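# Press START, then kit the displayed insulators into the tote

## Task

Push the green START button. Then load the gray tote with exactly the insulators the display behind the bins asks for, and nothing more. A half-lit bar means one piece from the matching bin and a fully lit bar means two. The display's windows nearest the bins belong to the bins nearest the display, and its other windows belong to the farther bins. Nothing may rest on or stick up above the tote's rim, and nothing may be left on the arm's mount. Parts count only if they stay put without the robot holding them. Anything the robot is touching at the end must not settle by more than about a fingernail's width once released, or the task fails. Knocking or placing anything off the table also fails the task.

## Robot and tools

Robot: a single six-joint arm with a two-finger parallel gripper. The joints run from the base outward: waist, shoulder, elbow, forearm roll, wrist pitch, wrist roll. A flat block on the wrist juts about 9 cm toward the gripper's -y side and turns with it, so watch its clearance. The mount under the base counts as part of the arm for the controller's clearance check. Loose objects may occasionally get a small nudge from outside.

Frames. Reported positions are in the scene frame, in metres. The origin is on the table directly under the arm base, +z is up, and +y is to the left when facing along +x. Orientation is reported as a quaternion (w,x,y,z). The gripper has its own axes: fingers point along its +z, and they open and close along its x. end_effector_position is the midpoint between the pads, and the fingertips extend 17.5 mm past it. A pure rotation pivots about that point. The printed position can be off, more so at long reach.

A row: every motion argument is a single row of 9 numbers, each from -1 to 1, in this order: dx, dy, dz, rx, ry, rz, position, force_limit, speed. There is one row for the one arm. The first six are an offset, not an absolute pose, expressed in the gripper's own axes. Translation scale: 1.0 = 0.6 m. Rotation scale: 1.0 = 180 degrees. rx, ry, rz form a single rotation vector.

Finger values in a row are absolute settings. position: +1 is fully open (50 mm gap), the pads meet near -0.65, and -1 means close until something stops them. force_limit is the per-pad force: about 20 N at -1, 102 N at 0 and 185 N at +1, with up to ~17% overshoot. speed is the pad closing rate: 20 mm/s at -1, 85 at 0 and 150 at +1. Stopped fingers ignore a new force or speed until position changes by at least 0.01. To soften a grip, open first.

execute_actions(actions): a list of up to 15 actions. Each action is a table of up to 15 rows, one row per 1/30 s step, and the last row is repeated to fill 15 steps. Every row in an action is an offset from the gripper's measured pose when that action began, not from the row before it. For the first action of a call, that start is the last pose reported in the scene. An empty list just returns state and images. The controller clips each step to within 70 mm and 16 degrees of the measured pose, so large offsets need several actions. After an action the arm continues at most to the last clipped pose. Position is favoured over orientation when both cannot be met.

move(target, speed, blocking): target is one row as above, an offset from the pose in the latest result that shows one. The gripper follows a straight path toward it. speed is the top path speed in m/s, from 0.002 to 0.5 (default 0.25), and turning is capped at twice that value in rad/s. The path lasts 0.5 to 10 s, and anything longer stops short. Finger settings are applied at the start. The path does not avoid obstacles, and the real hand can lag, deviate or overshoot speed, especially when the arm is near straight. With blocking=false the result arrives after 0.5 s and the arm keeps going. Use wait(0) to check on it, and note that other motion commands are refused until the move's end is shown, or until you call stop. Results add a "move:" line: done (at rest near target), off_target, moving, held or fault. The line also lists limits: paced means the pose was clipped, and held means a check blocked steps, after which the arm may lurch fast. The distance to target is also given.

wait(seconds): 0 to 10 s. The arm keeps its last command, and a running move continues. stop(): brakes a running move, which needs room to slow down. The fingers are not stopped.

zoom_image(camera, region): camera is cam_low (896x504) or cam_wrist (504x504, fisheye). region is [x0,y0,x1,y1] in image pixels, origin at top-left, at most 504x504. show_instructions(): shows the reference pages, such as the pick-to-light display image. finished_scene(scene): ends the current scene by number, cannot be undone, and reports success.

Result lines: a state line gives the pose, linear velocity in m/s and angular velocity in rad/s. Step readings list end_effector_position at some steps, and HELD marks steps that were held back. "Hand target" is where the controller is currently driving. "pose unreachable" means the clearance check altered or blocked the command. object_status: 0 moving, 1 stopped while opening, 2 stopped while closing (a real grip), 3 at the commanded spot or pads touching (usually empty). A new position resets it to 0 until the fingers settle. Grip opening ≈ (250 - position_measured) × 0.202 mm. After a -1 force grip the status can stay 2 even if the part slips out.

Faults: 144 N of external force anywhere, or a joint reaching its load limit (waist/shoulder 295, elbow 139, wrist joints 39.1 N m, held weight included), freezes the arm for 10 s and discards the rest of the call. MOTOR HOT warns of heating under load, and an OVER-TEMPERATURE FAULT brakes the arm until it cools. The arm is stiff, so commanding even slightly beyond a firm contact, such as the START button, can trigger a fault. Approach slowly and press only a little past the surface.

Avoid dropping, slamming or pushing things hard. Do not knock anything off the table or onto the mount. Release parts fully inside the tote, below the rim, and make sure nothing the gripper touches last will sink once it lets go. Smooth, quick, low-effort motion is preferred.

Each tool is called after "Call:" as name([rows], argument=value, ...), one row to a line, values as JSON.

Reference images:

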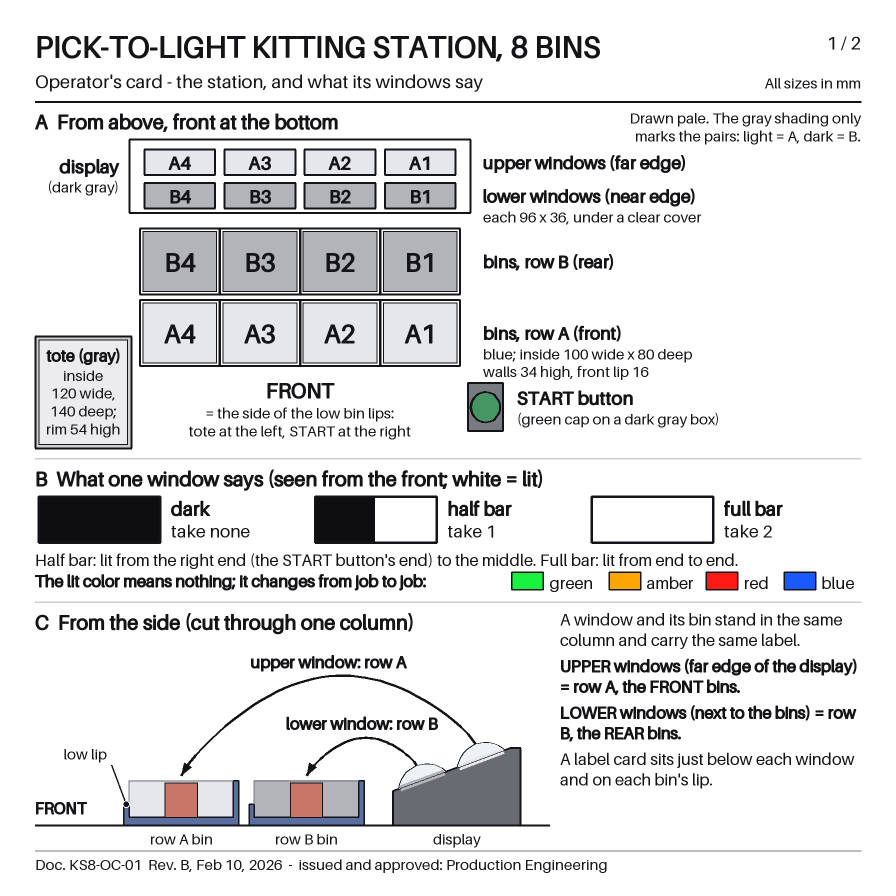

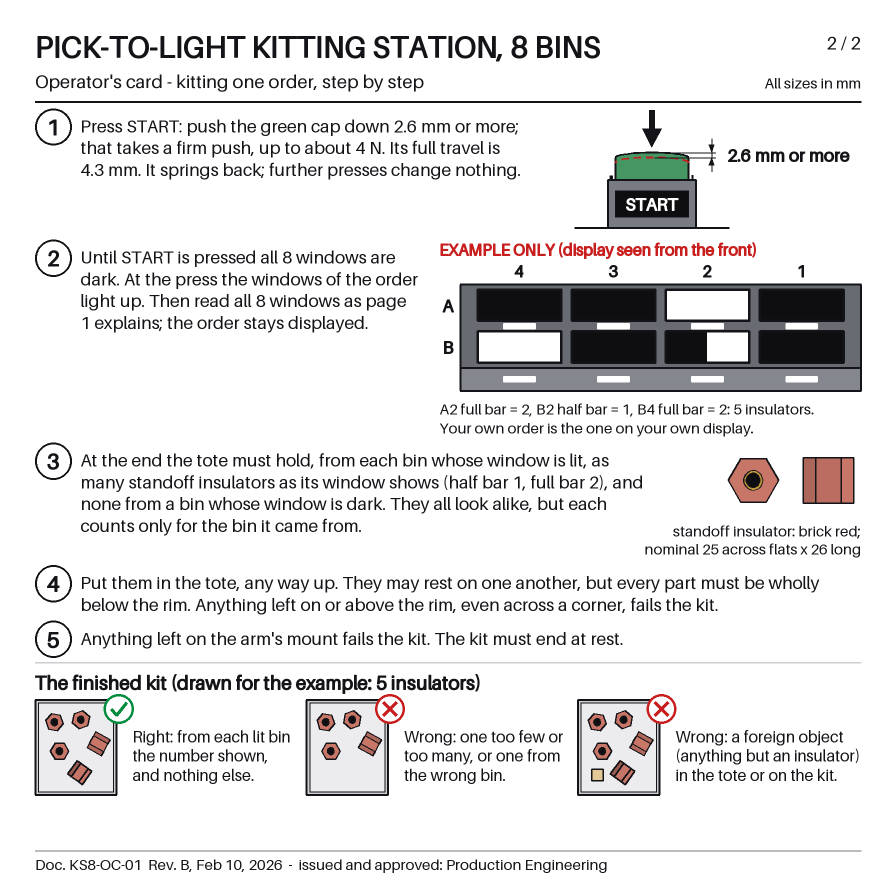

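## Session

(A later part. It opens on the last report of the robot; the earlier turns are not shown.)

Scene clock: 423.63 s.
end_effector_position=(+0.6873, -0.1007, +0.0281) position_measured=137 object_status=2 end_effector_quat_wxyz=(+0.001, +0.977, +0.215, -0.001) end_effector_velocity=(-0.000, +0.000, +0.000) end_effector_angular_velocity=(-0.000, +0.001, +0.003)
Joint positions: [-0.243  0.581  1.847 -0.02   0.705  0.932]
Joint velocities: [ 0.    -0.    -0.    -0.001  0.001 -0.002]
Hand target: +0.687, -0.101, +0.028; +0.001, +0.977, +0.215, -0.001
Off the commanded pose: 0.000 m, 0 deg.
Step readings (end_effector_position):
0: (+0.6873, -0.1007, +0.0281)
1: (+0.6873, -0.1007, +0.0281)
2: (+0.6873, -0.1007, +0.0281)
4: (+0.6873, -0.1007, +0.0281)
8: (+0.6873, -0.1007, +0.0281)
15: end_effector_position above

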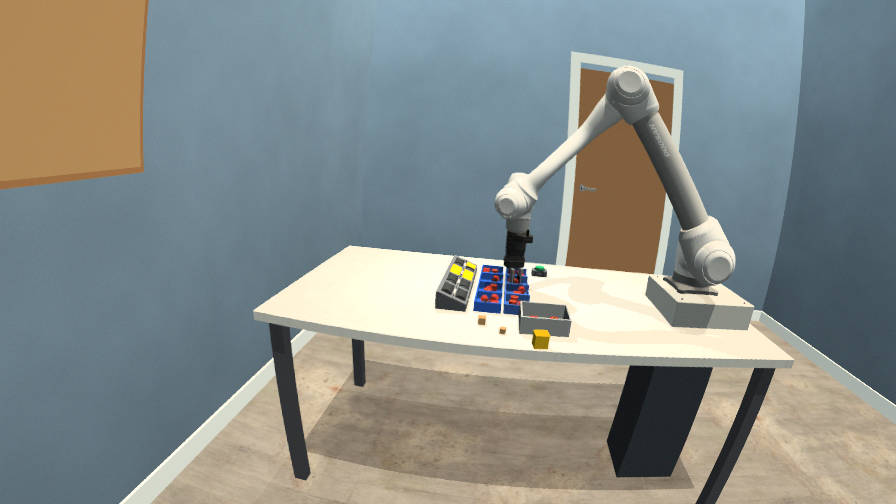

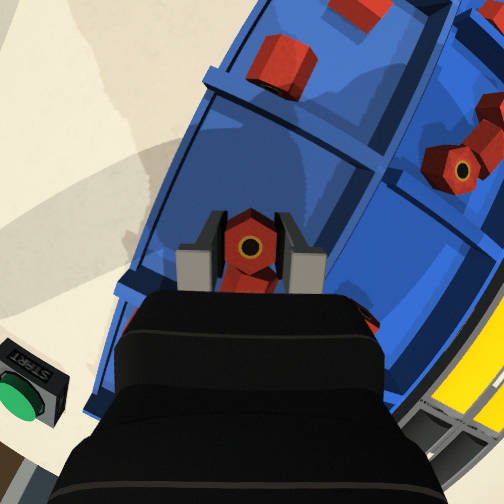

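Call:
move(target=[0, 0, -0.11, 0, 0, 0, -1, -0.6, 0], speed=0.2)

Call:
move(target=[0.0931, -0.5403, -0.01, 0, 0, 0.1378, -1, -0.6, 0], speed=0.4)

Scene clock: 438.43 s.
end_effector_position=(+0.6872, -0.1006, +0.0939) position_measured=137 object_status=2 end_effector_quat_wxyz=(+0.001, +0.977, +0.215, -0.001) end_effector_velocity=(+0.000, -0.000, +0.000) end_effector_angular_velocity=(-0.000, -0.001, -0.000)
Joint positions: [-0.242  0.501  1.823 -0.018  0.809  0.931]
Joint velocities: [-0. -0. -0.  0. -0. -0.]
Hand target: +0.687, -0.101, +0.094; +0.001, +0.977, +0.215, -0.001
Off the commanded pose: 0.000 m, 0 deg.
move: done

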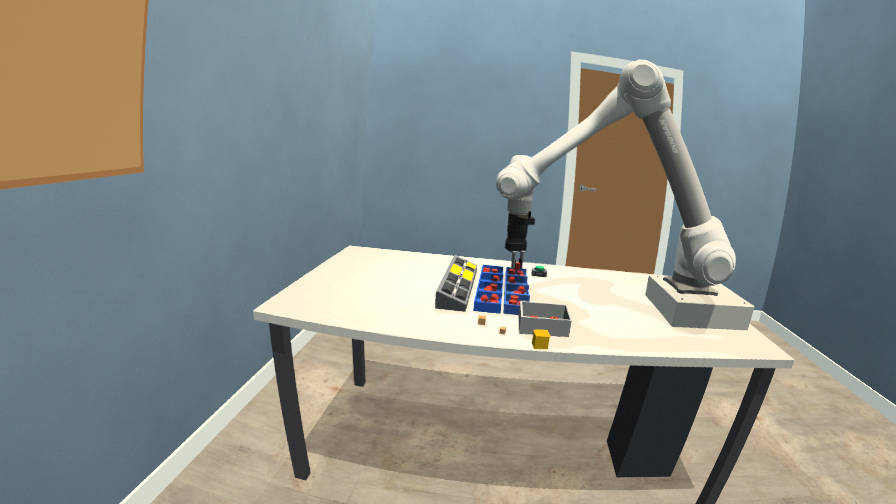

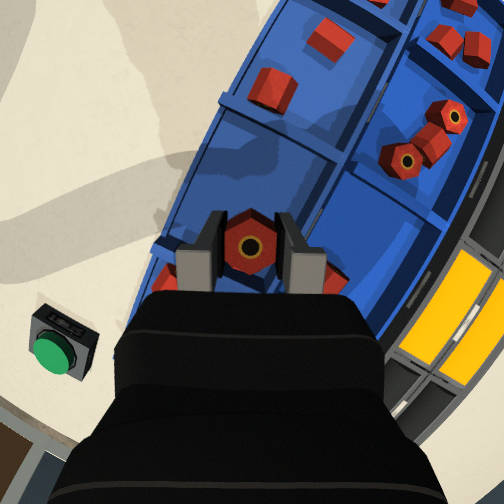

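Scene clock: 439.73 s.
end_effector_position=(+0.6017, +0.2164, +0.0994) position_measured=137 object_status=2 end_effector_quat_wxyz=(+0.001, +1.000, +0.001, -0.000) end_effector_velocity=(+0.001, -0.000, -0.000) end_effector_angular_velocity=(-0.001, -0.000, +0.000)
Joint positions: [ 0.238  0.409  1.976 -0.024  0.755  1.848]
Joint velocities: [-0.     0.001 -0.001 -0.001 -0.001  0.   ]
Hand target: +0.602, +0.216, +0.099; +0.001, +1.000, +0.001, -0.000
Off the commanded pose: 0.001 m, 0 deg.
move: done

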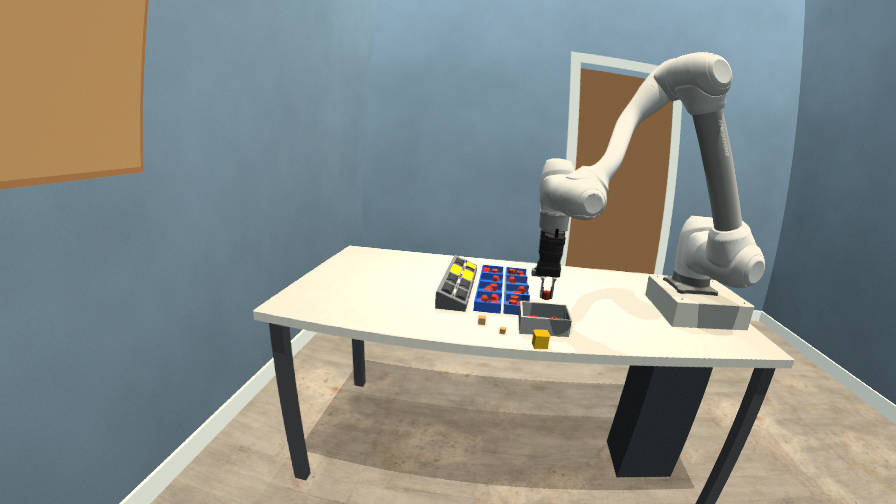

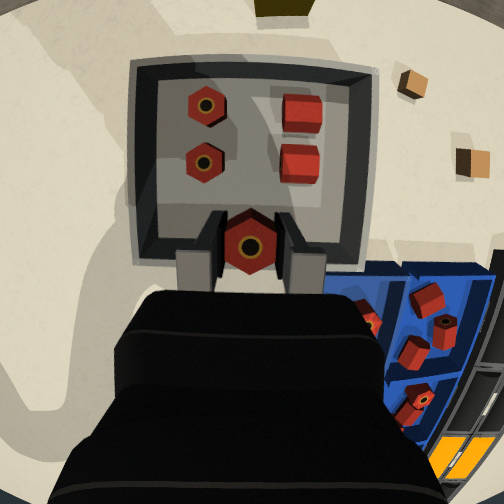

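Call:
move(target=[0, -0.0033, 0.1157, 0, 0, 0, -1, -0.6, 0], speed=0.1)

Call:
execute_actions([
  [[0,0,0,0,0,0,0.4,-0.6,0]],
])

Call:
move(target=[0, 0, -0.1, 0, 0, 0, 0.4, -0.6, 0], speed=0.2)

Call:
move(target=[0, 0.25, -0.2, 0, 0, 0, 0.4, -0.6, 0], speed=0.3)

Scene clock: 447.40 s.
end_effector_position=(+0.6018, +0.2183, +0.0300) position_measured=137 object_status=2 end_effector_quat_wxyz=(+0.001, +1.000, +0.001, -0.000) end_effector_velocity=(-0.000, +0.000, -0.000) end_effector_angular_velocity=(+0.000, +0.002, -0.002)
Joint positions: [ 0.239  0.504  2.002 -0.028  0.634  1.855]
Joint velocities: [0.    0.001 0.    0.001 0.001 0.001]
Hand target: +0.602, +0.218, +0.030; +0.001, +1.000, +0.001, -0.000
Off the commanded pose: 0.000 m, 0 deg.
move: done

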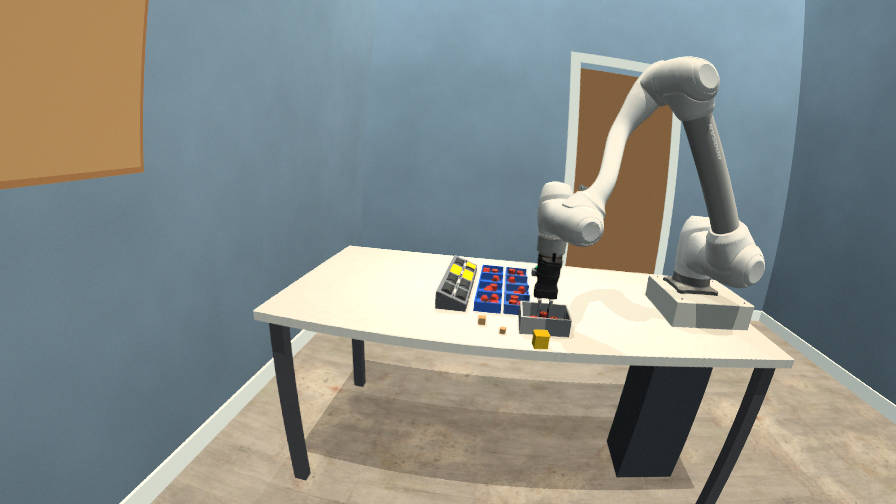

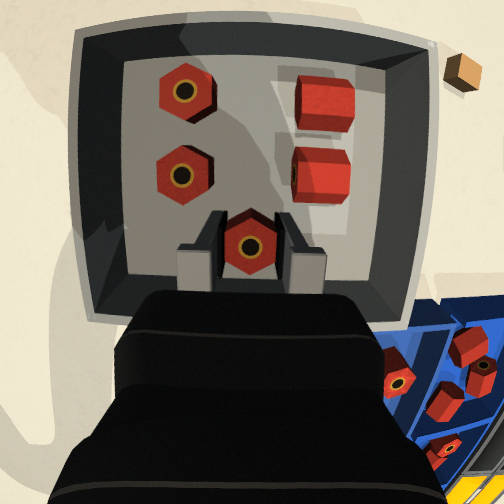

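Scene clock: 447.90 s.
end_effector_position=(+0.6018, +0.2183, +0.0300) position_measured=92 object_status=3 end_effector_quat_wxyz=(+0.001, +1.000, +0.001, -0.000) end_effector_velocity=(-0.000, -0.000, -0.000) end_effector_angular_velocity=(-0.001, +0.000, +0.003)
Joint positions: [ 0.239  0.504  2.002 -0.028  0.634  1.855]
Joint velocities: [ 0.     0.     0.    -0.002  0.    -0.001]
Hand target: +0.602, +0.218, +0.030; +0.001, +1.000, +0.001, -0.000
Off the commanded pose: 0.000 m, 0 deg.
Step readings (end_effector_position):
0: (+0.6018, +0.2183, +0.0300)
1: (+0.6018, +0.2183, +0.0300)
2: (+0.6018, +0.2183, +0.0300)
4: (+0.6018, +0.2183, +0.0300)
8: (+0.6018, +0.2183, +0.0300)
15: end_effector_position above

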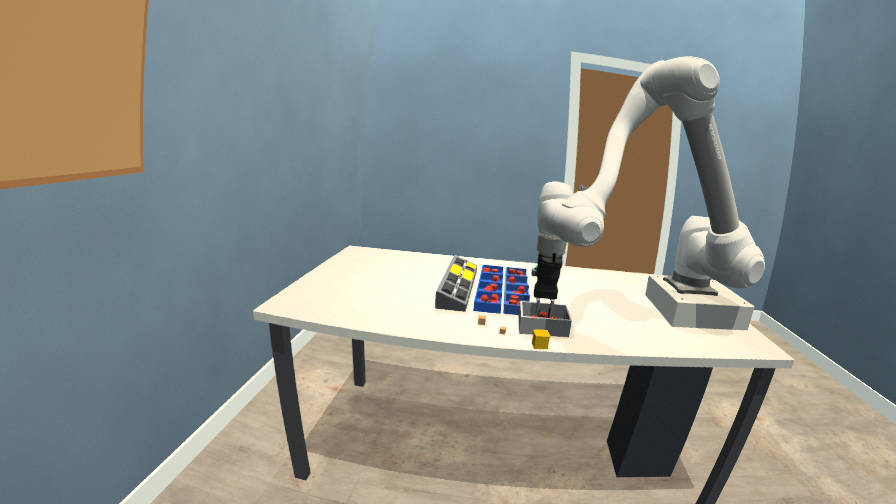

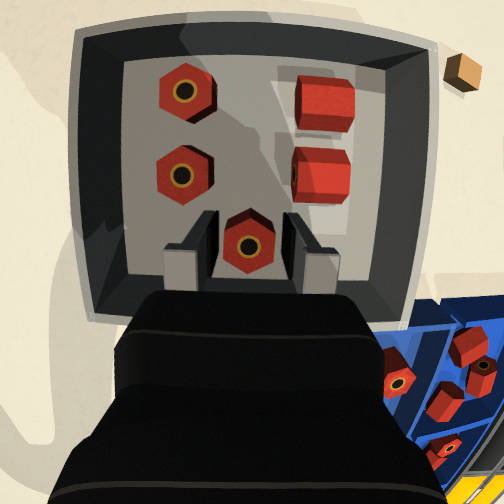

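Scene clock: 448.63 s.
end_effector_position=(+0.6017, +0.2184, +0.0899) position_measured=92 object_status=3 end_effector_quat_wxyz=(+0.001, +1.000, +0.001, -0.000) end_effector_velocity=(+0.001, -0.000, +0.001) end_effector_angular_velocity=(-0.000, -0.002, +0.002)
Joint positions: [ 0.241  0.422  1.979 -0.024  0.739  1.852]
Joint velocities: [-0.    -0.001 -0.    -0.001 -0.001 -0.001]
Hand target: +0.602, +0.218, +0.090; +0.001, +1.000, +0.001, -0.000
Off the commanded pose: 0.000 m, 0 deg.
move: done

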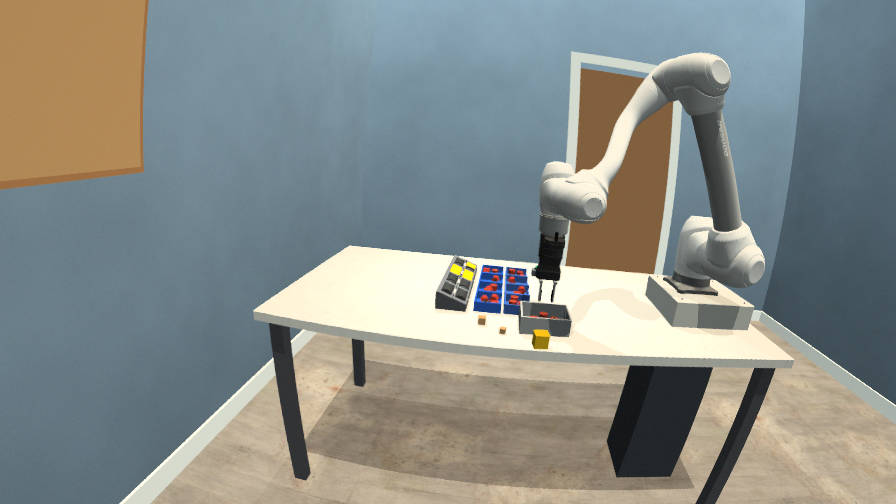

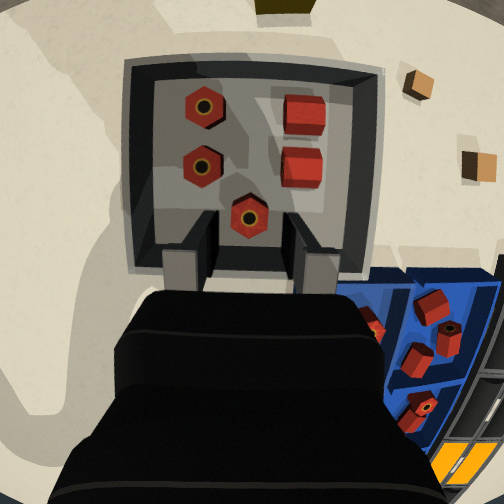

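Scene clock: 449.67 s.
end_effector_position=(+0.6017, +0.0689, +0.2100) position_measured=92 object_status=3 end_effector_quat_wxyz=(+0.001, +1.000, +0.001, -0.001) end_effector_velocity=(+0.000, +0.001, +0.001) end_effector_angular_velocity=(+0.001, -0.000, +0.001)
Joint positions: [ 0.002  0.24   1.957 -0.019  0.94   1.606]
Joint velocities: [ 0.    -0.001 -0.     0.002  0.001 -0.001]
Hand target: +0.602, +0.069, +0.210; +0.001, +1.000, +0.001, -0.001
Off the commanded pose: 0.000 m, 0 deg.
move: done

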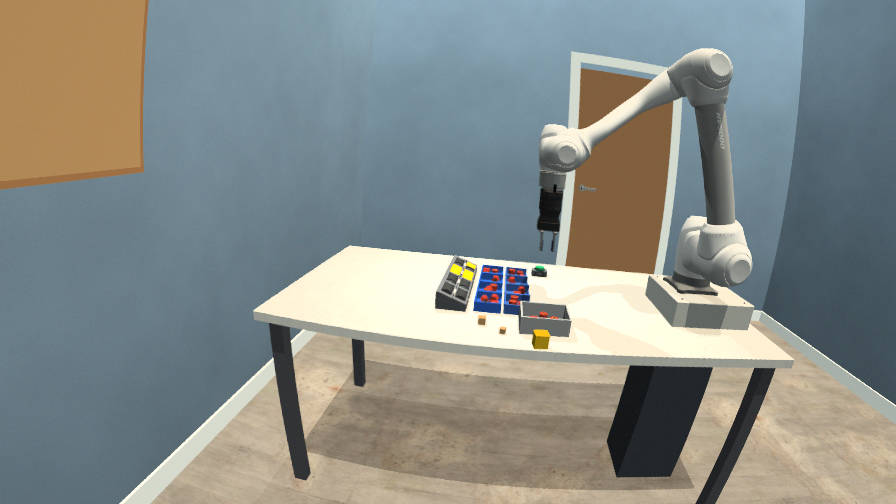

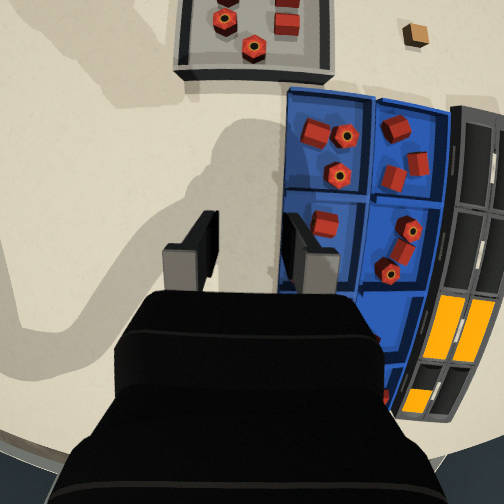

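Call:
zoom_image(camera="cam_low", region=[620, 240, 800, 350])

Region (620, 240, 800, 350) of cam_low's 896x504 image, scaled by 2.800, with more detail than that image has.

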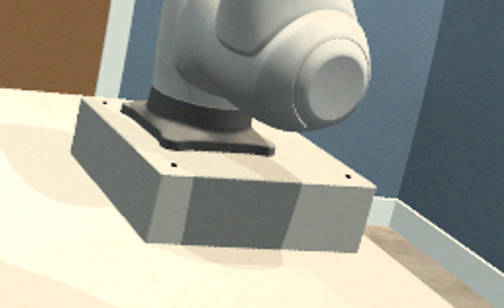

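The mount is clear and all 5 insulators are in the tote, so I'm ending scene 1.

Call:
finished_scene(scene=1)

The scene is finished: the task was done.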